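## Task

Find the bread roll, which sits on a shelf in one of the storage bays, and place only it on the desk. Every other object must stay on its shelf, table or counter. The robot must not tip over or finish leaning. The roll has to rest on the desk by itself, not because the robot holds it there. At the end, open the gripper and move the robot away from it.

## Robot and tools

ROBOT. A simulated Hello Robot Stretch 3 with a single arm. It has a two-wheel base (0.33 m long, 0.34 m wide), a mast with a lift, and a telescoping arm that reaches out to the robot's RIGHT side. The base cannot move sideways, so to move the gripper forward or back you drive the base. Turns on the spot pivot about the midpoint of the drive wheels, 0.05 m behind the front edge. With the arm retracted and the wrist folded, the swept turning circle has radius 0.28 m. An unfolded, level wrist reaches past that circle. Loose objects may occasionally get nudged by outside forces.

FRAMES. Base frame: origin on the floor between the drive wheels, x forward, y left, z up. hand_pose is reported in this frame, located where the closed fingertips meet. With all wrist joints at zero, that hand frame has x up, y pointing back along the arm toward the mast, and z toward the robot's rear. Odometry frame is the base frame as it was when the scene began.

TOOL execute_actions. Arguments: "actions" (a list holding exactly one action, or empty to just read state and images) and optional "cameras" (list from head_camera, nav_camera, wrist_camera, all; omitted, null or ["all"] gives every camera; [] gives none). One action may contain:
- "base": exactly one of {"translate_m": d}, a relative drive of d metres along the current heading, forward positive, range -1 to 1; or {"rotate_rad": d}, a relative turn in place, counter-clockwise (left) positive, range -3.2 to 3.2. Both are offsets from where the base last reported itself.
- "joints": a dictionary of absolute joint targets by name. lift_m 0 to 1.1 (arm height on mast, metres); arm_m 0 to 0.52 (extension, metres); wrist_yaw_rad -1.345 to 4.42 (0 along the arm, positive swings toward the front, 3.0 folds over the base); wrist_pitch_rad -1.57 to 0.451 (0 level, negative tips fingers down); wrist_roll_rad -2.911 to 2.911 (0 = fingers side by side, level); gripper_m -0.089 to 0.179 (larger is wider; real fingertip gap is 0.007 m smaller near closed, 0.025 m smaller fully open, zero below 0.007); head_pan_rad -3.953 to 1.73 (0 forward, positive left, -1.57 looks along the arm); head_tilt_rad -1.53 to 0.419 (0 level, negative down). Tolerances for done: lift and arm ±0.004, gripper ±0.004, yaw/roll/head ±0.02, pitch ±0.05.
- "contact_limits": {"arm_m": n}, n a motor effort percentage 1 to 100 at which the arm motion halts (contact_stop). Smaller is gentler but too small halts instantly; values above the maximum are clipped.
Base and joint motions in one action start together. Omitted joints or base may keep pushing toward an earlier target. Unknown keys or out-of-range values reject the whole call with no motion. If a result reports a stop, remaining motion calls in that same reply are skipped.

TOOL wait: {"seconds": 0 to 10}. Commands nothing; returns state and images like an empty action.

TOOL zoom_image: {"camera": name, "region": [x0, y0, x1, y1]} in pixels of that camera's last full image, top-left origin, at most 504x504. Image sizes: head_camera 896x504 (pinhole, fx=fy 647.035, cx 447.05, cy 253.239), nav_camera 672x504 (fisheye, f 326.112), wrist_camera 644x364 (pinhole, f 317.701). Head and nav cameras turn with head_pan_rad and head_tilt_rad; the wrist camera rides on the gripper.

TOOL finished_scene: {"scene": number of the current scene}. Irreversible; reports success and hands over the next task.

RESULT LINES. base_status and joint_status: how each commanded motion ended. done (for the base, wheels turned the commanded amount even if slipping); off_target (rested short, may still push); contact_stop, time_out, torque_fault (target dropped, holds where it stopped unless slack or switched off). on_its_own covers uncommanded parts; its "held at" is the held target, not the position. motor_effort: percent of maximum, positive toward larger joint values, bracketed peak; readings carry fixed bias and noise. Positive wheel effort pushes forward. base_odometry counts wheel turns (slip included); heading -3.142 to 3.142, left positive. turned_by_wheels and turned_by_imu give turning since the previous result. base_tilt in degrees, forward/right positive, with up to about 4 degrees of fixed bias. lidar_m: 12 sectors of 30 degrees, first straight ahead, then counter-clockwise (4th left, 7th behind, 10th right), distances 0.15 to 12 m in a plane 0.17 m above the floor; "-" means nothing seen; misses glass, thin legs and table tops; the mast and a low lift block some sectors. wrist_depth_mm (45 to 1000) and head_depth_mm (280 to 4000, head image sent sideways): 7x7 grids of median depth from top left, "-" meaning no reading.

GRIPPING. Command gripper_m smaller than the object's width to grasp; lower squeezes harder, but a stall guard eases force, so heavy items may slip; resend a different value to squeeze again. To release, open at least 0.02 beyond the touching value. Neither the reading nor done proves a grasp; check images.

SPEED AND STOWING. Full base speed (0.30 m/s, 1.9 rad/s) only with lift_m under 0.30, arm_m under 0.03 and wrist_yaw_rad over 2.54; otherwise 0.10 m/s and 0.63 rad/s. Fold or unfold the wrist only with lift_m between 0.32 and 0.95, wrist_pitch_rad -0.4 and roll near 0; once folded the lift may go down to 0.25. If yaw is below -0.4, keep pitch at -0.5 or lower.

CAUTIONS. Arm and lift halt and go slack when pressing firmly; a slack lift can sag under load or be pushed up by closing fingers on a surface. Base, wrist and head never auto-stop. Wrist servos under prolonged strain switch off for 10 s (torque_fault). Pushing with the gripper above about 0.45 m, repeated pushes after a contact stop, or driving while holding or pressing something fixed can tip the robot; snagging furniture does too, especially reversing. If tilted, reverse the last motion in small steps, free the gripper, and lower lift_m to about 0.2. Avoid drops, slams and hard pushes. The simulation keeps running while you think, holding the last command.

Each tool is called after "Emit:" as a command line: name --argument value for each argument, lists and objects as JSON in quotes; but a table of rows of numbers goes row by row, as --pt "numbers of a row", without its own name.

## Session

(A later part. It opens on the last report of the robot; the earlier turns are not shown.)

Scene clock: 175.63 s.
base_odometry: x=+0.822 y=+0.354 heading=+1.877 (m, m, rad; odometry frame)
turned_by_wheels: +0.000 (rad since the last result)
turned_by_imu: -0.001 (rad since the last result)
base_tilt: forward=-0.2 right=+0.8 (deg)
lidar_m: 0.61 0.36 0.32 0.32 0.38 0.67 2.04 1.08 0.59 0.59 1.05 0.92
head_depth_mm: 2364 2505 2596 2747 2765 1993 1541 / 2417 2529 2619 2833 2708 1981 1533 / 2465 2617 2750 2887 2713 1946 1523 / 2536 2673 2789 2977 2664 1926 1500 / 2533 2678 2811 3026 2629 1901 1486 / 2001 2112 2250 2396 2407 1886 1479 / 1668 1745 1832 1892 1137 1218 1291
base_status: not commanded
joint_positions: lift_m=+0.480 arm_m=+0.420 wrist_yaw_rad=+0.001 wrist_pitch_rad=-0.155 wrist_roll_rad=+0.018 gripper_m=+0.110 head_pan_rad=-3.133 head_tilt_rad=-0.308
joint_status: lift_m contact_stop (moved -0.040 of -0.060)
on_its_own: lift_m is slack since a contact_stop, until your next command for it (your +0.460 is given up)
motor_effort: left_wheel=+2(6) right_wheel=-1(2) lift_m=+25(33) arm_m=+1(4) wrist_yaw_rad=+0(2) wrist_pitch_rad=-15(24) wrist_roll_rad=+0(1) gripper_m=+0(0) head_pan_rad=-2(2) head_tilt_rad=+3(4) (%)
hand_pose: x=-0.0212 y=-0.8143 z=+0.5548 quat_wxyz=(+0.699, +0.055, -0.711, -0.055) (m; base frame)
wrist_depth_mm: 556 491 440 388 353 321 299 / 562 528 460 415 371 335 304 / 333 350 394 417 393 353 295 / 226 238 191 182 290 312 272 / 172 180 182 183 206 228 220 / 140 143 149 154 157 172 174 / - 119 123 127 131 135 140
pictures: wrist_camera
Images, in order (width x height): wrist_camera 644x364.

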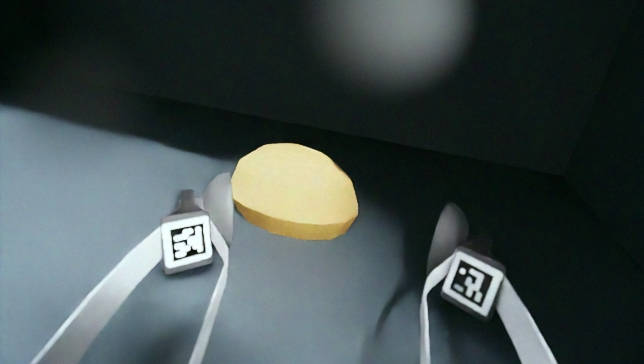

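Emit:
execute_actions --actions '[{"joints":{"gripper_m":0.03}}]' --cameras '[]'

Emit:
execute_actions --actions '[{"joints":{"lift_m":0.52,"arm_m":0}}]' --cameras '["wrist_camera"]'

Scene clock: 182.67 s.
base_odometry: x=+0.822 y=+0.354 heading=+1.877 (m, m, rad; odometry frame)
turned_by_wheels: +0.000 (rad since the last result)
turned_by_imu: -0.001 (rad since the last result)
base_tilt: forward=-0.2 right=+0.8 (deg)
lidar_m: 0.61 0.36 0.32 0.32 0.37 0.67 2.05 1.08 0.59 0.59 1.05 0.92
head_depth_mm: 2378 2474 2632 2742 2776 1996 1540 / 2410 2524 2678 2810 2713 1969 1527 / 2460 2591 2739 2902 2684 1948 1510 / 2538 2670 2808 2995 2647 1928 1505 / 2558 2681 2841 3031 2595 1894 1495 / 2011 2107 2244 2381 2402 1884 1478 / 1661 1742 1833 1908 1136 1219 1298
base_status: not commanded
joint_positions: lift_m=+0.481 arm_m=+0.420 wrist_yaw_rad=+0.001 wrist_pitch_rad=-0.168 wrist_roll_rad=+0.018 gripper_m=+0.030 head_pan_rad=-3.133 head_tilt_rad=-0.308
joint_status: all done
on_its_own: lift_m is slack since a contact_stop, until your next command for it (your +0.460 is given up)
motor_effort: left_wheel=+1(2) right_wheel=+0(1) lift_m=+27(27) arm_m=+0(1) wrist_yaw_rad=+0(0) wrist_pitch_rad=-11(11) wrist_roll_rad=+0(0) gripper_m=-2(100) head_pan_rad=-3(2) head_tilt_rad=+3(3) (%)
hand_pose: x=-0.0212 y=-0.8135 z=+0.5531 quat_wxyz=(+0.699, +0.059, -0.711, -0.060) (m; base frame)
wrist_depth_mm: 560 502 441 389 351 322 296 / 556 517 466 412 368 340 307 / 318 341 375 415 383 354 295 / 219 231 229 188 282 302 271 / 169 176 186 187 206 213 220 / 138 142 142 152 152 164 170 / 115 117 121 125 128 134 138
pictures: none
No camera images: the call's "cameras" was empty. Leave "cameras" out to get every camera's image.

Scene clock: 186.93 s.
base_odometry: x=+0.822 y=+0.354 heading=+1.877 (m, m, rad; odometry frame)
turned_by_wheels: +0.000 (rad since the last result)
turned_by_imu: -0.001 (rad since the last result)
base_tilt: forward=-0.3 right=+1.0 (deg)
lidar_m: 0.61 0.36 0.32 0.32 0.37 0.67 2.04 1.08 0.59 0.59 1.05 0.92
head_depth_mm: 2361 2464 2621 2752 2772 1981 1542 / 2404 2533 2648 2790 2721 1976 1527 / 2472 2597 2751 2905 2713 1942 1524 / 2526 2690 2829 3011 2666 1925 1499 / 2534 2674 2831 3030 2628 1898 1481 / 2012 2113 2254 2407 2394 1901 1481 / 1668 1739 1831 1903 1137 1221 1296
base_status: not commanded
joint_positions: lift_m=+0.520 arm_m=+0.001 wrist_yaw_rad=+0.000 wrist_pitch_rad=-0.216 wrist_roll_rad=+0.018 gripper_m=+0.030 head_pan_rad=-3.133 head_tilt_rad=-0.308
joint_status: all done
motor_effort: left_wheel=+1(2) right_wheel=+0(0) lift_m=+33(33) arm_m=-3(5) wrist_yaw_rad=+0(1) wrist_pitch_rad=+5(11) wrist_roll_rad=+0(0) gripper_m=+0(2) head_pan_rad=-2(2) head_tilt_rad=+3(3) (%)
hand_pose: x=-0.0214 y=-0.3906 z=+0.5800 quat_wxyz=(+0.697, +0.076, -0.709, -0.077) (m; base frame)
wrist_depth_mm: 691 869 885 776 711 288 261 / 600 664 743 782 748 304 277 / 735 859 471 455 483 318 542 / 787 994 - 959 370 337 370 / 811 916 980 987 394 360 316 / 825 769 768 807 476 810 781 / 709 710 699 679 510 700 768
pictures: wrist_camera
Images, in order (width x height): wrist_camera 644x364.

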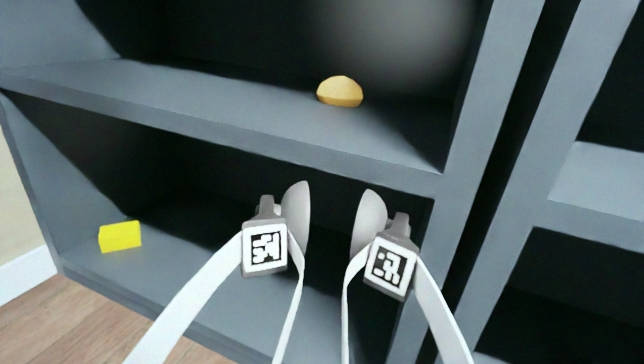

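Not deep enough; extend further.

Emit:
execute_actions --actions '[{"joints":{"arm_m":0.48,"gripper_m":0.11}}]' --cameras '[]'

Emit:
execute_actions --actions '[{"joints":{"lift_m":0.485}}]' --cameras '[]'

Emit:
execute_actions --actions '[{"joints":{"gripper_m":0.03}}]' --cameras '[]'

Emit:
execute_actions --actions '[{"joints":{"lift_m":0.52,"arm_m":0}}]' --cameras '["wrist_camera"]'

Scene clock: 200.97 s.
base_odometry: x=+0.822 y=+0.354 heading=+1.877 (m, m, rad; odometry frame)
turned_by_wheels: +0.000 (rad since the last result)
turned_by_imu: -0.001 (rad since the last result)
base_tilt: forward=-0.3 right=+0.8 (deg)
lidar_m: 0.61 0.36 0.32 0.32 0.37 0.67 2.04 1.08 0.59 0.59 1.05 0.92
head_depth_mm: 2359 2504 2623 2775 2786 1982 1543 / 2418 2532 2672 2837 2716 1946 1528 / 2487 2593 2741 2879 2689 1948 1515 / 2541 2680 2798 2982 2686 1911 1505 / 2525 2655 2858 3022 2632 1903 1490 / 2001 2128 2253 2409 2400 1879 1480 / 1661 1744 1840 1889 1142 1220 1297
base_status: not commanded
joint_positions: lift_m=+0.520 arm_m=+0.480 wrist_yaw_rad=+0.000 wrist_pitch_rad=-0.216 wrist_roll_rad=+0.018 gripper_m=+0.110 head_pan_rad=-3.133 head_tilt_rad=-0.308
joint_status: all done
motor_effort: left_wheel=+1(1) right_wheel=+1(1) lift_m=+33(33) arm_m=+4(3) wrist_yaw_rad=+1(0) wrist_pitch_rad=+5(5) wrist_roll_rad=+0(0) gripper_m=+0(98) head_pan_rad=-3(2) head_tilt_rad=+3(3) (%)
hand_pose: x=-0.0214 y=-0.8698 z=+0.5800 quat_wxyz=(+0.697, +0.076, -0.709, -0.077) (m; base frame)
wrist_depth_mm: 487 425 378 333 302 275 251 / 514 457 402 356 316 289 266 / 363 382 407 378 342 306 278 / 263 276 303 304 327 317 291 / 206 214 159 157 242 264 249 / 170 174 162 147 186 207 208 / - 147 151 153 160 165 171
pictures: none
No camera images: the call's "cameras" was empty. Leave "cameras" out to get every camera's image.

Scene clock: 202.10 s.
base_odometry: x=+0.822 y=+0.354 heading=+1.877 (m, m, rad; odometry frame)
turned_by_wheels: +0.000 (rad since the last result)
turned_by_imu: +0.000 (rad since the last result)
base_tilt: forward=-0.3 right=+0.8 (deg)
lidar_m: 0.61 0.36 0.32 0.32 0.37 0.67 2.04 1.08 0.59 0.59 1.05 0.92
head_depth_mm: 2361 2496 2610 2748 2771 1972 1539 / 2411 2548 2659 2853 2769 1972 1529 / 2480 2600 2731 2898 2690 1947 1513 / 2547 2670 2804 2969 2656 1922 1510 / 2542 2679 2846 3025 2629 1906 1492 / 2002 2121 2244 2374 2398 1877 1473 / 1675 1736 1837 1895 1139 1215 1292
base_status: not commanded
joint_positions: lift_m=+0.485 arm_m=+0.480 wrist_yaw_rad=+0.000 wrist_pitch_rad=-0.185 wrist_roll_rad=+0.018 gripper_m=+0.110 head_pan_rad=-3.133 head_tilt_rad=-0.308
joint_status: all done
motor_effort: left_wheel=+0(1) right_wheel=+1(1) lift_m=+17(31) arm_m=+3(3) wrist_yaw_rad=+0(0) wrist_pitch_rad=-5(6) wrist_roll_rad=+0(0) gripper_m=+0(0) head_pan_rad=-2(3) head_tilt_rad=+3(3) (%)
hand_pose: x=-0.0214 y=-0.8721 z=+0.5533 quat_wxyz=(+0.698, +0.065, -0.710, -0.066) (m; base frame)
wrist_depth_mm: 485 425 372 335 300 273 252 / 500 455 402 354 321 290 264 / 307 329 358 358 336 303 275 / 216 227 249 145 275 290 281 / 169 176 142 134 189 219 221 / 138 142 146 138 151 170 169 / - 117 122 126 129 133 138
pictures: none
No camera images: the call's "cameras" was empty. Leave "cameras" out to get every camera's image.

Scene clock: 203.40 s.
base_odometry: x=+0.822 y=+0.354 heading=+1.877 (m, m, rad; odometry frame)
turned_by_wheels: +0.000 (rad since the last result)
turned_by_imu: +0.000 (rad since the last result)
base_tilt: forward=-0.1 right=+0.9 (deg)
lidar_m: 0.61 0.36 0.32 0.32 0.38 0.67 2.04 1.08 0.59 0.59 1.05 0.92
head_depth_mm: 2371 2467 2629 2758 2833 2005 1524 / 2405 2561 2648 2807 2754 1973 1525 / 2494 2584 2749 2893 2698 1944 1519 / 2542 2654 2856 2946 2673 1923 1499 / 2543 2672 2853 3053 2632 1890 1495 / 2015 2122 2257 2396 2390 1881 1479 / 1661 1760 1844 1900 1132 1220 1295
base_status: not commanded
joint_positions: lift_m=+0.485 arm_m=+0.480 wrist_yaw_rad=+0.000 wrist_pitch_rad=-0.182 wrist_roll_rad=+0.018 gripper_m=+0.031 head_pan_rad=-3.133 head_tilt_rad=-0.308
joint_status: all done
motor_effort: left_wheel=+0(0) right_wheel=+1(1) lift_m=+17(17) arm_m=+4(4) wrist_yaw_rad=-1(0) wrist_pitch_rad=-6(6) wrist_roll_rad=+0(0) gripper_m=-19(100) head_pan_rad=-2(2) head_tilt_rad=+3(3) (%)
hand_pose: x=-0.0214 y=-0.8723 z=+0.5540 quat_wxyz=(+0.698, +0.064, -0.710, -0.065) (m; base frame)
wrist_depth_mm: 490 425 373 332 301 276 251 / 497 456 398 352 321 290 265 / 313 329 361 364 340 305 276 / 218 229 253 148 278 294 281 / 169 176 149 134 136 211 221 / 138 140 145 140 143 166 171 / 116 119 123 126 130 135 139
pictures: none
No camera images: the call's "cameras" was empty. Leave "cameras" out to get every camera's image.

Scene clock: 208.10 s.
base_odometry: x=+0.822 y=+0.354 heading=+1.877 (m, m, rad; odometry frame)
turned_by_wheels: +0.000 (rad since the last result)
turned_by_imu: -0.001 (rad since the last result)
base_tilt: forward=-0.3 right=+0.8 (deg)
lidar_m: 0.61 0.36 0.32 0.32 0.38 0.67 2.04 1.08 0.59 0.59 1.05 0.92
head_depth_mm: 2340 2465 2629 2741 2815 1978 1541 / 2423 2531 2663 2818 2752 1963 1534 / 2476 2601 2736 2887 2719 1941 1517 / 2522 2687 2818 2967 2668 1914 1504 / 2508 2657 2834 3025 2620 1896 1491 / 2005 2117 2242 2398 2391 1868 1472 / 1667 1755 1838 1886 1138 1212 1293
base_status: not commanded
joint_positions: lift_m=+0.520 arm_m=+0.001 wrist_yaw_rad=+0.000 wrist_pitch_rad=-0.220 wrist_roll_rad=+0.018 gripper_m=+0.031 head_pan_rad=-3.133 head_tilt_rad=-0.308
joint_status: all done
motor_effort: left_wheel=+1(1) right_wheel=+1(1) lift_m=+34(34) arm_m=-3(1) wrist_yaw_rad=-1(2) wrist_pitch_rad=+7(7) wrist_roll_rad=+0(0) gripper_m=-18(19) head_pan_rad=-2(2) head_tilt_rad=+3(3) (%)
hand_pose: x=-0.0214 y=-0.3903 z=+0.5790 quat_wxyz=(+0.697, +0.077, -0.709, -0.078) (m; base frame)
wrist_depth_mm: 685 862 877 799 714 287 262 / 608 635 718 795 725 305 283 / 733 878 461 450 492 318 540 / 767 - - 149 367 334 364 / 791 892 147 135 135 361 323 / 810 784 764 141 140 810 790 / 705 722 693 689 473 696 749
pictures: wrist_camera
Images, in order (width x height): wrist_camera 644x364.

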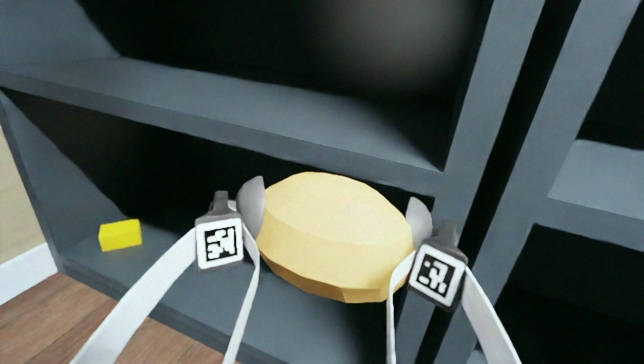

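Got it. Stow and back out; look left.

Emit:
execute_actions --actions '[{"joints":{"wrist_pitch_rad":-0.4,"wrist_yaw_rad":3.0}}]' --cameras '[]'

Emit:
execute_actions --actions '[{"base":{"translate_m":-1.0},"joints":{"lift_m":0.28,"head_pan_rad":1.57}}]' --cameras '[]'

Emit:
execute_actions --actions '[{"base":{"translate_m":-0.4}}]' --cameras '["nav_camera"]'

Scene clock: 225.50 s.
base_odometry: x=+0.822 y=+0.354 heading=+1.877 (m, m, rad; odometry frame)
turned_by_wheels: +0.000 (rad since the last result)
turned_by_imu: -0.001 (rad since the last result)
base_tilt: forward=-0.3 right=+0.7 (deg)
lidar_m: 0.61 0.36 0.32 0.32 0.38 0.67 2.05 1.08 0.59 0.59 1.05 0.92
head_depth_mm: 2341 2477 2617 2741 2780 1985 1535 / 2396 2529 2657 2792 2747 1966 1527 / 2471 2595 2734 2886 2731 1948 1521 / 2542 2687 2834 2981 2657 1922 1506 / 2518 2676 2834 3008 2625 1899 1497 / 2017 2128 2251 2391 2381 1892 1477 / 1671 1755 1836 1896 1136 1216 1295
base_status: not commanded
joint_positions: lift_m=+0.520 arm_m=+0.000 wrist_yaw_rad=+2.998 wrist_pitch_rad=-0.416 wrist_roll_rad=+0.018 gripper_m=+0.031 head_pan_rad=-3.133 head_tilt_rad=-0.308
joint_status: all done
motor_effort: left_wheel=+1(1) right_wheel=+1(1) lift_m=+34(34) arm_m=-2(3) wrist_yaw_rad=+3(3) wrist_pitch_rad=+5(7) wrist_roll_rad=+0(0) gripper_m=-18(18) head_pan_rad=-2(2) head_tilt_rad=+3(3) (%)
hand_pose: x=+0.0109 y=+0.0769 z=+0.5328 quat_wxyz=(+0.197, +0.706, +0.095, +0.674) (m; base frame)
wrist_depth_mm: 433 410 364 340 319 297 281 / 492 464 397 374 355 325 304 / 567 514 447 428 388 357 331 / 678 600 488 149 427 397 366 / 785 712 - 134 135 443 403 / 708 716 701 141 140 489 455 / 620 644 651 670 647 583 511
pictures: none
No camera images: the call's "cameras" was empty. Leave "cameras" out to get every camera's image.

Scene clock: 231.93 s.
base_odometry: x=+1.123 y=-0.599 heading=+1.877 (m, m, rad; odometry frame)
turned_by_wheels: +0.000 (rad since the last result)
turned_by_imu: +0.000 (rad since the last result)
base_tilt: forward=-0.2 right=+0.8 (deg)
lidar_m: 1.15 0.69 0.60 2.70 2.13 1.86 1.50 0.89 0.75 0.31 0.90 0.94
head_depth_mm: 620 503 525 551 582 616 657 / 3369 3538 3708 3519 669 641 677 / 3443 3645 3909 3706 2718 1966 1513 / 3578 3737 3947 3953 2649 1929 1498 / 3665 3836 - 3842 2615 1895 1495 / 3610 3825 3881 3737 2570 1884 1477 / 3008 3159 3144 3230 2546 1845 1463
base_status: done
joint_positions: lift_m=+0.280 arm_m=+0.000 wrist_yaw_rad=+2.999 wrist_pitch_rad=-0.418 wrist_roll_rad=+0.018 gripper_m=+0.031 head_pan_rad=+1.563 head_tilt_rad=-0.308
joint_status: all done
motor_effort: left_wheel=+0(5) right_wheel=+2(4) lift_m=+21(35) arm_m=-2(3) wrist_yaw_rad=+3(4) wrist_pitch_rad=+6(6) wrist_roll_rad=+0(0) gripper_m=-18(18) head_pan_rad=+2(25) head_tilt_rad=+3(3) (%)
hand_pose: x=+0.0107 y=+0.0766 z=+0.2929 quat_wxyz=(+0.197, +0.706, +0.095, +0.673) (m; base frame)
wrist_depth_mm: - - - - 846 542 510 / 967 - - - 654 595 546 / 757 780 816 852 705 639 599 / 606 623 - 149 698 695 669 / 515 536 - 134 136 585 600 / 452 - - 136 140 499 500 / - - - - 428 432 434
pictures: none
No camera images: the call's "cameras" was empty. Leave "cameras" out to get every camera's image.

Scene clock: 235.00 s.
base_odometry: x=+1.243 y=-0.981 heading=+1.877 (m, m, rad; odometry frame)
turned_by_wheels: +0.000 (rad since the last result)
turned_by_imu: +0.000 (rad since the last result)
base_tilt: forward=-0.3 right=+0.8 (deg)
lidar_m: 1.37 0.82 0.84 2.62 1.70 1.47 1.28 0.76 0.66 0.66 0.46 0.44
head_depth_mm: 3444 3565 3781 3916 2626 1982 1548 / 3456 3622 3835 3721 2772 1960 1525 / 3595 3734 - 3807 2708 1950 1514 / 3647 3902 - - 2684 1922 1499 / 3616 3910 3912 3845 2612 1895 1496 / 2912 3108 3050 3153 2559 1885 1482 / 2398 2536 2677 2795 2544 1851 1465
base_status: done
joint_positions: lift_m=+0.280 arm_m=+0.000 wrist_yaw_rad=+2.999 wrist_pitch_rad=-0.418 wrist_roll_rad=+0.018 gripper_m=+0.031 head_pan_rad=+1.563 head_tilt_rad=-0.308
joint_status: not commanded
motor_effort: left_wheel=+0(5) right_wheel=+2(4) lift_m=+21(20) arm_m=-3(3) wrist_yaw_rad=+3(2) wrist_pitch_rad=+6(6) wrist_roll_rad=+0(0) gripper_m=-18(19) head_pan_rad=+2(2) head_tilt_rad=+3(3) (%)
hand_pose: x=+0.0107 y=+0.0766 z=+0.2929 quat_wxyz=(+0.197, +0.706, +0.096, +0.673) (m; base frame)
wrist_depth_mm: - - - - - - 702 / - - - - - - 675 / 755 772 819 830 859 914 713 / 607 629 - 149 684 699 743 / 513 536 - 134 136 582 605 / 460 - - 135 141 496 504 / - - - - 423 429 435
pictures: nav_camera (sideways: a quarter turn counterclockwise sets it upright)
Images, in order (width x height): nav_camera 672x504.

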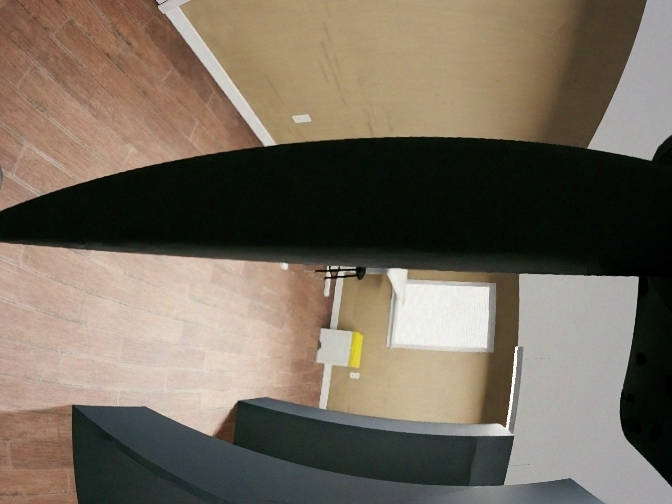

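Emit:
execute_actions --actions '[{"base":{"rotate_rad":1.57},"joints":{"head_pan_rad":0}}]' --cameras '[]'

Emit:
execute_actions --actions '[{"base":{"translate_m":1.0}}]' --cameras '[]'

Emit:
execute_actions --actions '[{"base":{"translate_m":0.8}}]' --cameras '["nav_camera","head_camera"]'

Scene clock: 244.93 s.
base_odometry: x=+1.243 y=-0.981 heading=-2.837 (m, m, rad; odometry frame)
turned_by_wheels: +1.570 (rad since the last result)
turned_by_imu: +1.575 (rad since the last result)
base_tilt: forward=-0.3 right=+0.7 (deg)
lidar_m: 2.62 1.70 1.47 1.28 0.76 0.66 0.66 0.46 0.45 1.38 0.82 0.84
head_depth_mm: 3430 3600 3802 3890 2789 1984 1541 / 3488 3658 3871 3684 2744 1969 1527 / 3547 3728 - - 2706 1943 1527 / 3675 3882 - 3841 2657 1911 1508 / 3476 3788 3799 3876 2608 1904 1496 / 2842 3001 3004 3247 2588 1886 1480 / 2358 2474 2582 2729 2531 1865 1462
base_status: done
joint_positions: lift_m=+0.280 arm_m=+0.001 wrist_yaw_rad=+2.999 wrist_pitch_rad=-0.418 wrist_roll_rad=+0.018 gripper_m=+0.031 head_pan_rad=+0.007 head_tilt_rad=-0.308
joint_status: all done
motor_effort: left_wheel=-1(6) right_wheel=+3(10) lift_m=+21(21) arm_m=-2(3) wrist_yaw_rad=+1(2) wrist_pitch_rad=+6(6) wrist_roll_rad=+0(0) gripper_m=-18(19) head_pan_rad=-2(27) head_tilt_rad=+3(3) (%)
hand_pose: x=+0.0107 y=+0.0766 z=+0.2929 quat_wxyz=(+0.197, +0.706, +0.096, +0.673) (m; base frame)
wrist_depth_mm: 622 734 - - - - - / 644 778 - - - - - / 663 775 815 842 866 920 953 / 614 633 - 149 691 711 732 / 517 535 - 135 136 586 603 / 452 - - 137 141 503 500 / - - - - 424 430 436
pictures: none
No camera images: the call's "cameras" was empty. Leave "cameras" out to get every camera's image.

Scene clock: 249.93 s.
base_odometry: x=+0.289 y=-1.281 heading=-2.837 (m, m, rad; odometry frame)
turned_by_wheels: +0.000 (rad since the last result)
turned_by_imu: -0.002 (rad since the last result)
base_tilt: forward=-0.1 right=+0.8 (deg)
lidar_m: 1.63 1.38 1.21 1.21 1.40 1.62 1.34 1.35 0.68 0.68 1.32 1.43
head_depth_mm: 2613 2735 2863 2983 2698 1983 1546 / 2658 2814 2936 3056 2722 1960 1535 / 2720 2884 3013 3191 2709 1943 1520 / 2810 2946 3015 3261 2522 1925 1505 / 2820 3001 2915 2252 2496 1899 1492 / 2327 2450 2364 1646 2324 1814 1478 / 1911 2013 2024 2191 2274 1852 1462
base_status: done
joint_positions: lift_m=+0.280 arm_m=+0.001 wrist_yaw_rad=+2.999 wrist_pitch_rad=-0.418 wrist_roll_rad=+0.018 gripper_m=+0.031 head_pan_rad=+0.007 head_tilt_rad=-0.308
joint_status: not commanded
motor_effort: left_wheel=+0(3) right_wheel=+3(9) lift_m=+21(21) arm_m=-3(2) wrist_yaw_rad=+1(2) wrist_pitch_rad=+6(6) wrist_roll_rad=+0(0) gripper_m=-18(18) head_pan_rad=-2(2) head_tilt_rad=+3(3) (%)
hand_pose: x=+0.0107 y=+0.0766 z=+0.2929 quat_wxyz=(+0.197, +0.706, +0.096, +0.673) (m; base frame)
wrist_depth_mm: - - - - - - 990 / 993 - - - - - - / 760 777 816 861 879 904 956 / 603 630 - 149 688 713 750 / 518 535 - 134 136 585 607 / 462 - - 136 141 492 510 / - - - - 420 425 432
pictures: none
No camera images: the call's "cameras" was empty. Leave "cameras" out to get every camera's image.

Scene clock: 254.47 s.
base_odometry: x=-0.474 y=-1.521 heading=-2.837 (m, m, rad; odometry frame)
turned_by_wheels: +0.000 (rad since the last result)
turned_by_imu: -0.001 (rad since the last result)
base_tilt: forward=-0.2 right=+0.8 (deg)
lidar_m: 1.38 0.86 0.99 0.99 1.16 2.03 2.12 1.06 1.86 0.98 1.06 1.97
head_depth_mm: 1945 2048 2166 2287 2029 1990 1539 / 2004 2128 2222 2338 2459 1958 1530 / 2065 2158 2253 2383 2510 1956 1520 / 2119 2234 2300 1192 2247 1858 1504 / 2164 2301 2376 1158 721 1829 1490 / 1888 1991 2006 1135 747 1817 1472 / 1564 1643 1696 1109 774 1827 1430
base_status: done
joint_positions: lift_m=+0.280 arm_m=+0.001 wrist_yaw_rad=+2.999 wrist_pitch_rad=-0.418 wrist_roll_rad=+0.018 gripper_m=+0.031 head_pan_rad=+0.007 head_tilt_rad=-0.308
joint_status: not commanded
motor_effort: left_wheel=-1(4) right_wheel=+3(7) lift_m=+21(21) arm_m=-3(2) wrist_yaw_rad=+1(1) wrist_pitch_rad=+6(6) wrist_roll_rad=+0(0) gripper_m=-18(18) head_pan_rad=-2(3) head_tilt_rad=+4(3) (%)
hand_pose: x=+0.0107 y=+0.0766 z=+0.2929 quat_wxyz=(+0.197, +0.706, +0.096, +0.673) (m; base frame)
wrist_depth_mm: - - - - 939 889 839 / - - - - 981 959 877 / 758 767 829 848 890 909 941 / 615 619 - 148 689 715 725 / 518 534 - 135 135 589 602 / 450 - - 135 140 498 507 / - - - - 421 433 431
pictures: head_camera (sideways: a quarter turn clockwise sets it upright), nav_camera (sideways: a quarter turn counterclockwise sets it upright)
Images, in order (width x height): head_camera 896x504, nav_camera 672x504.

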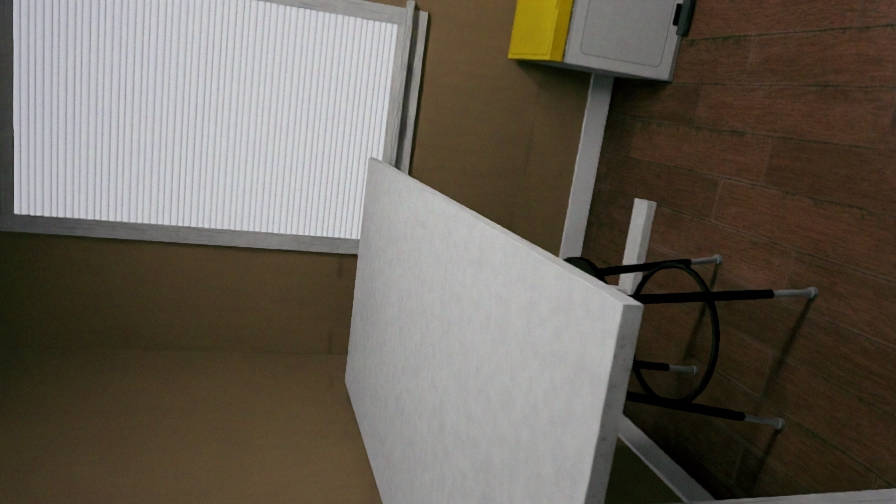

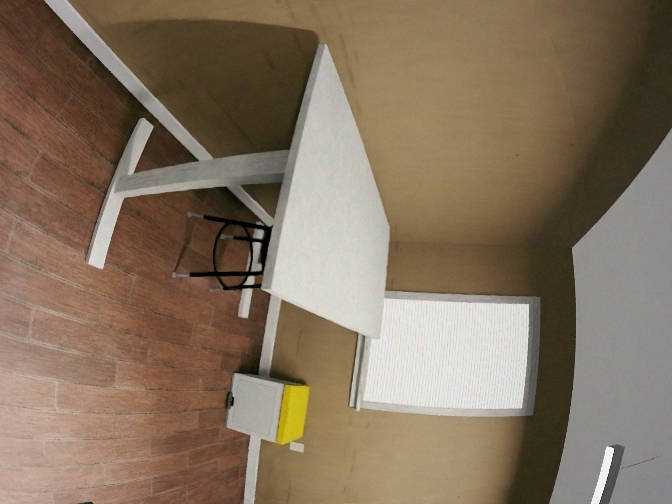

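Emit:
execute_actions --actions '[{"base":{"rotate_rad":1.57},"joints":{"lift_m":0.9}}]' --cameras '[]'

Emit:
execute_actions --actions '[{"joints":{"wrist_yaw_rad":0,"head_pan_rad":-1.57,"head_tilt_rad":-0.6}}]' --cameras '[]'

Emit:
execute_actions --actions '[{"joints":{"arm_m":0.45,"wrist_pitch_rad":0}}]' --cameras '["nav_camera"]'

Scene clock: 272.67 s.
base_odometry: x=-0.474 y=-1.521 heading=-1.267 (m, m, rad; odometry frame)
turned_by_wheels: +1.570 (rad since the last result)
turned_by_imu: +1.577 (rad since the last result)
base_tilt: forward=-0.3 right=+0.8 (deg)
lidar_m: 0.99 1.16 2.03 2.12 1.06 1.86 0.97 1.06 1.97 1.28 0.86 0.99
head_depth_mm: 800 841 884 931 987 1046 1110 / 820 859 905 960 1011 1073 1142 / 844 884 934 986 1043 1108 1183 / 860 905 957 1015 1077 1144 1227 / 884 929 992 1045 1111 1185 1276 / 908 959 1015 1078 1146 1229 1316 / 937 985 1050 1112 1184 1271 1356
base_status: done
joint_positions: lift_m=+0.900 arm_m=+0.001 wrist_yaw_rad=+2.999 wrist_pitch_rad=-0.419 wrist_roll_rad=+0.018 gripper_m=+0.031 head_pan_rad=+0.007 head_tilt_rad=-0.308
joint_status: all done
motor_effort: left_wheel=-1(6) right_wheel=+3(8) lift_m=+34(35) arm_m=-3(3) wrist_yaw_rad=+2(2) wrist_pitch_rad=+6(6) wrist_roll_rad=+0(0) gripper_m=-18(18) head_pan_rad=-3(2) head_tilt_rad=+3(3) (%)
hand_pose: x=+0.0107 y=+0.0766 z=+0.9122 quat_wxyz=(+0.197, +0.706, +0.096, +0.673) (m; base frame)
wrist_depth_mm: 861 - - - - - - / 914 - - - - - - / - - - - - - - / - - - 149 - - - / - - - 135 136 - - / - - - 140 140 - - / 997 - - - - - -
pictures: none
No camera images: the call's "cameras" was empty. Leave "cameras" out to get every camera's image.

Scene clock: 275.17 s.
base_odometry: x=-0.474 y=-1.521 heading=-1.267 (m, m, rad; odometry frame)
turned_by_wheels: +0.000 (rad since the last result)
turned_by_imu: +0.000 (rad since the last result)
base_tilt: forward=-0.2 right=+0.8 (deg)
lidar_m: 0.99 1.16 2.03 2.13 1.06 1.86 0.97 1.06 1.98 1.28 0.86 0.99
head_depth_mm: 1913 2077 2255 2148 1854 1585 - / 1950 2143 2388 2369 1832 1593 - / 2007 1731 2455 2352 1809 1486 - / 2067 1494 925 2136 1801 - - / 2113 1444 852 2030 1813 1426 1216 / 1861 1400 835 2018 1738 1433 1208 / 1549 1356 821 1877 1124 1302 1194
base_status: not commanded
joint_positions: lift_m=+0.900 arm_m=+0.001 wrist_yaw_rad=+0.002 wrist_pitch_rad=-0.419 wrist_roll_rad=+0.018 gripper_m=+0.031 head_pan_rad=-1.563 head_tilt_rad=-0.593
joint_status: all done
motor_effort: left_wheel=-1(2) right_wheel=+3(3) lift_m=+33(34) arm_m=-2(4) wrist_yaw_rad=-2(4) wrist_pitch_rad=+6(6) wrist_roll_rad=+0(0) gripper_m=-19(18) head_pan_rad=-2(26) head_tilt_rad=-3(19) (%)
hand_pose: x=-0.0210 y=-0.3698 z=+0.9122 quat_wxyz=(+0.686, +0.147, -0.697, -0.148) (m; base frame)
wrist_depth_mm: 811 575 380 380 - - - / 826 958 - - - - - / 875 - - - - - - / 910 - - 149 - - - / 933 - 147 134 136 - - / 1000 - - 141 140 - - / 949 - - - - - -
pictures: none
No camera images: the call's "cameras" was empty. Leave "cameras" out to get every camera's image.

Scene clock: 279.67 s.
base_odometry: x=-0.474 y=-1.521 heading=-1.267 (m, m, rad; odometry frame)
turned_by_wheels: +0.000 (rad since the last result)
turned_by_imu: -0.001 (rad since the last result)
base_tilt: forward=-0.2 right=+0.9 (deg)
lidar_m: 0.99 1.16 2.02 2.12 1.06 1.86 0.97 1.06 1.98 1.28 0.86 0.99
head_depth_mm: 1920 2074 2218 2113 - - 1223 / 1947 2149 2314 - 1819 1465 1248 / 2001 1732 - 2280 1806 1479 1240 / 2065 1496 - 2155 1731 1463 1228 / 2104 1437 849 2029 1776 1445 1220 / 1856 1398 837 2007 1743 1435 1211 / 1546 1344 821 1875 1128 1299 1200
base_status: not commanded
joint_positions: lift_m=+0.900 arm_m=+0.450 wrist_yaw_rad=+0.001 wrist_pitch_rad=-0.031 wrist_roll_rad=+0.018 gripper_m=+0.031 head_pan_rad=-1.563 head_tilt_rad=-0.593
joint_status: all done
motor_effort: left_wheel=-2(1) right_wheel=+3(3) lift_m=+33(34) arm_m=+5(2) wrist_yaw_rad=-1(2) wrist_pitch_rad=+10(11) wrist_roll_rad=+0(0) gripper_m=-18(18) head_pan_rad=-2(2) head_tilt_rad=-3(3) (%)
hand_pose: x=-0.0213 y=-0.8501 z=+1.0063 quat_wxyz=(+0.701, +0.011, -0.713, -0.011) (m; base frame)
wrist_depth_mm: 688 868 - - - - - / 723 891 - - - - - / 552 629 746 952 - - - / 329 350 409 149 611 - - / 230 244 146 134 136 - - / 178 182 189 140 140 - - / 146 149 155 161 - - -
pictures: nav_camera (sideways: a quarter turn counterclockwise sets it upright)
Images, in order (width x height): nav_camera 672x504.

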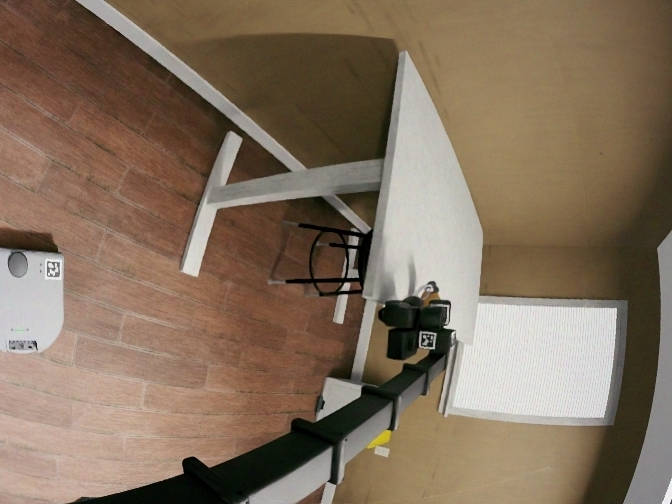

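At the edge; move forward, then release.

Emit:
execute_actions --actions '[{"base":{"translate_m":0.3}}]' --cameras '[]'

Emit:
execute_actions --actions '[{"joints":{"gripper_m":0.13}}]' --cameras '[]'

Emit:
execute_actions --actions '[{"joints":{"lift_m":0.98,"arm_m":0}}]' --cameras '["nav_camera"]'

Emit:
finished_scene --scene 1

Scene clock: 296.70 s.
base_odometry: x=-0.384 y=-1.807 heading=-1.267 (m, m, rad; odometry frame)
turned_by_wheels: +0.000 (rad since the last result)
turned_by_imu: -0.003 (rad since the last result)
base_tilt: forward=-0.3 right=+0.8 (deg)
lidar_m: 0.70 0.82 1.40 2.30 1.37 1.28 1.27 1.39 2.11 0.80 0.80 0.70
head_depth_mm: 1997 2087 979 734 - - 1226 / 2047 1595 974 - 1837 1459 1251 / 2099 1550 - 1899 1758 1475 1240 / 2094 1498 - 2046 1784 1455 1230 / 1655 1438 848 939 1084 1289 1218 / 1320 1321 838 1723 1701 1395 1209 / 1092 1146 867 1370 1482 1386 1202
base_status: done
joint_positions: lift_m=+0.900 arm_m=+0.450 wrist_yaw_rad=+0.001 wrist_pitch_rad=-0.031 wrist_roll_rad=+0.018 gripper_m=+0.031 head_pan_rad=-1.563 head_tilt_rad=-0.593
joint_status: not commanded
motor_effort: left_wheel=-1(1) right_wheel=+2(8) lift_m=+34(33) arm_m=+5(4) wrist_yaw_rad=+0(1) wrist_pitch_rad=+11(10) wrist_roll_rad=+0(0) gripper_m=-18(19) head_pan_rad=-2(2) head_tilt_rad=-2(2) (%)
hand_pose: x=-0.0213 y=-0.8501 z=+1.0063 quat_wxyz=(+0.701, +0.011, -0.713, -0.011) (m; base frame)
wrist_depth_mm: 449 555 798 - - - - / 463 588 829 - - - - / 459 569 725 941 - - - / 329 348 409 149 490 555 - / 231 245 147 134 135 318 350 / 178 183 189 141 140 229 241 / 145 149 155 162 170 178 185
pictures: none
No camera images: the call's "cameras" was empty. Leave "cameras" out to get every camera's image.

Scene clock: 298.20 s.
base_odometry: x=-0.384 y=-1.807 heading=-1.267 (m, m, rad; odometry frame)
turned_by_wheels: +0.000 (rad since the last result)
turned_by_imu: +0.000 (rad since the last result)
base_tilt: forward=-0.2 right=+0.7 (deg)
lidar_m: 0.70 0.82 1.40 2.30 1.36 1.28 1.27 1.39 2.10 0.80 0.80 0.70
head_depth_mm: 1980 2083 982 735 - - 1226 / 2024 1590 974 - 1827 1461 1251 / 2083 1550 - 1884 1756 1480 1238 / 2093 1487 - 2028 1787 1455 1232 / 1650 1435 828 937 1084 1290 1220 / 1322 1319 839 1730 1703 1395 1208 / 1098 1145 868 1363 1483 1389 1197
base_status: not commanded
joint_positions: lift_m=+0.900 arm_m=+0.450 wrist_yaw_rad=+0.001 wrist_pitch_rad=-0.028 wrist_roll_rad=+0.018 gripper_m=+0.130 head_pan_rad=-1.563 head_tilt_rad=-0.593
joint_status: all done
motor_effort: left_wheel=-1(1) right_wheel=+2(2) lift_m=+33(34) arm_m=+4(4) wrist_yaw_rad=-1(0) wrist_pitch_rad=+9(10) wrist_roll_rad=+0(0) gripper_m=+0(100) head_pan_rad=-3(2) head_tilt_rad=-2(2) (%)
hand_pose: x=-0.0213 y=-0.8501 z=+1.0070 quat_wxyz=(+0.701, +0.010, -0.713, -0.010) (m; base frame)
wrist_depth_mm: 446 571 790 - - - - / 462 590 841 - - - - / 464 586 760 966 - - - / 330 364 404 431 488 552 - / 232 253 264 278 303 349 351 / 186 180 176 140 213 234 243 / - 151 151 135 164 172 188
pictures: none
No camera images: the call's "cameras" was empty. Leave "cameras" out to get every camera's image.

Scene clock: 302.70 s.
base_odometry: x=-0.384 y=-1.807 heading=-1.267 (m, m, rad; odometry frame)
turned_by_wheels: +0.000 (rad since the last result)
turned_by_imu: -0.001 (rad since the last result)
base_tilt: forward=-0.1 right=+0.8 (deg)
lidar_m: 0.70 0.82 1.40 2.30 1.36 1.28 1.27 1.39 2.10 0.80 0.80 0.70
head_depth_mm: 1981 2075 985 711 - - - / 2029 1595 907 2198 - - - / 2087 1544 887 715 - - - / 2086 1497 819 - - - - / 1661 1442 853 936 1116 1303 1218 / 1316 1318 840 1689 1703 1398 1211 / 1092 1150 874 1361 1488 1391 1202
base_status: not commanded
joint_positions: lift_m=+0.980 arm_m=+0.001 wrist_yaw_rad=+0.000 wrist_pitch_rad=-0.027 wrist_roll_rad=+0.018 gripper_m=+0.130 head_pan_rad=-1.563 head_tilt_rad=-0.593
joint_status: all done
motor_effort: left_wheel=-1(1) right_wheel=+3(2) lift_m=+33(34) arm_m=-3(1) wrist_yaw_rad=+0(0) wrist_pitch_rad=+9(9) wrist_roll_rad=+0(0) gripper_m=+0(0) head_pan_rad=-2(2) head_tilt_rad=-2(2) (%)
hand_pose: x=-0.0214 y=-0.4010 z=+1.0875 quat_wxyz=(+0.701, +0.010, -0.713, -0.010) (m; base frame)
wrist_depth_mm: 552 697 971 - - - - / 569 729 - - - - - / 599 772 - - - - - / 602 688 686 704 838 - - / 623 741 - 518 508 - - / 618 881 - - - - - / 659 893 - - - - -
pictures: nav_camera (sideways: a quarter turn counterclockwise sets it upright)
Images, in order (width x height): nav_camera 672x504.

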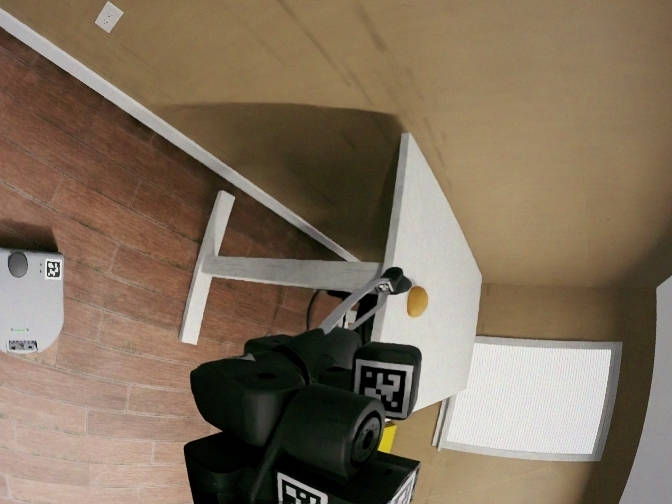

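The scene is finished: the task was done.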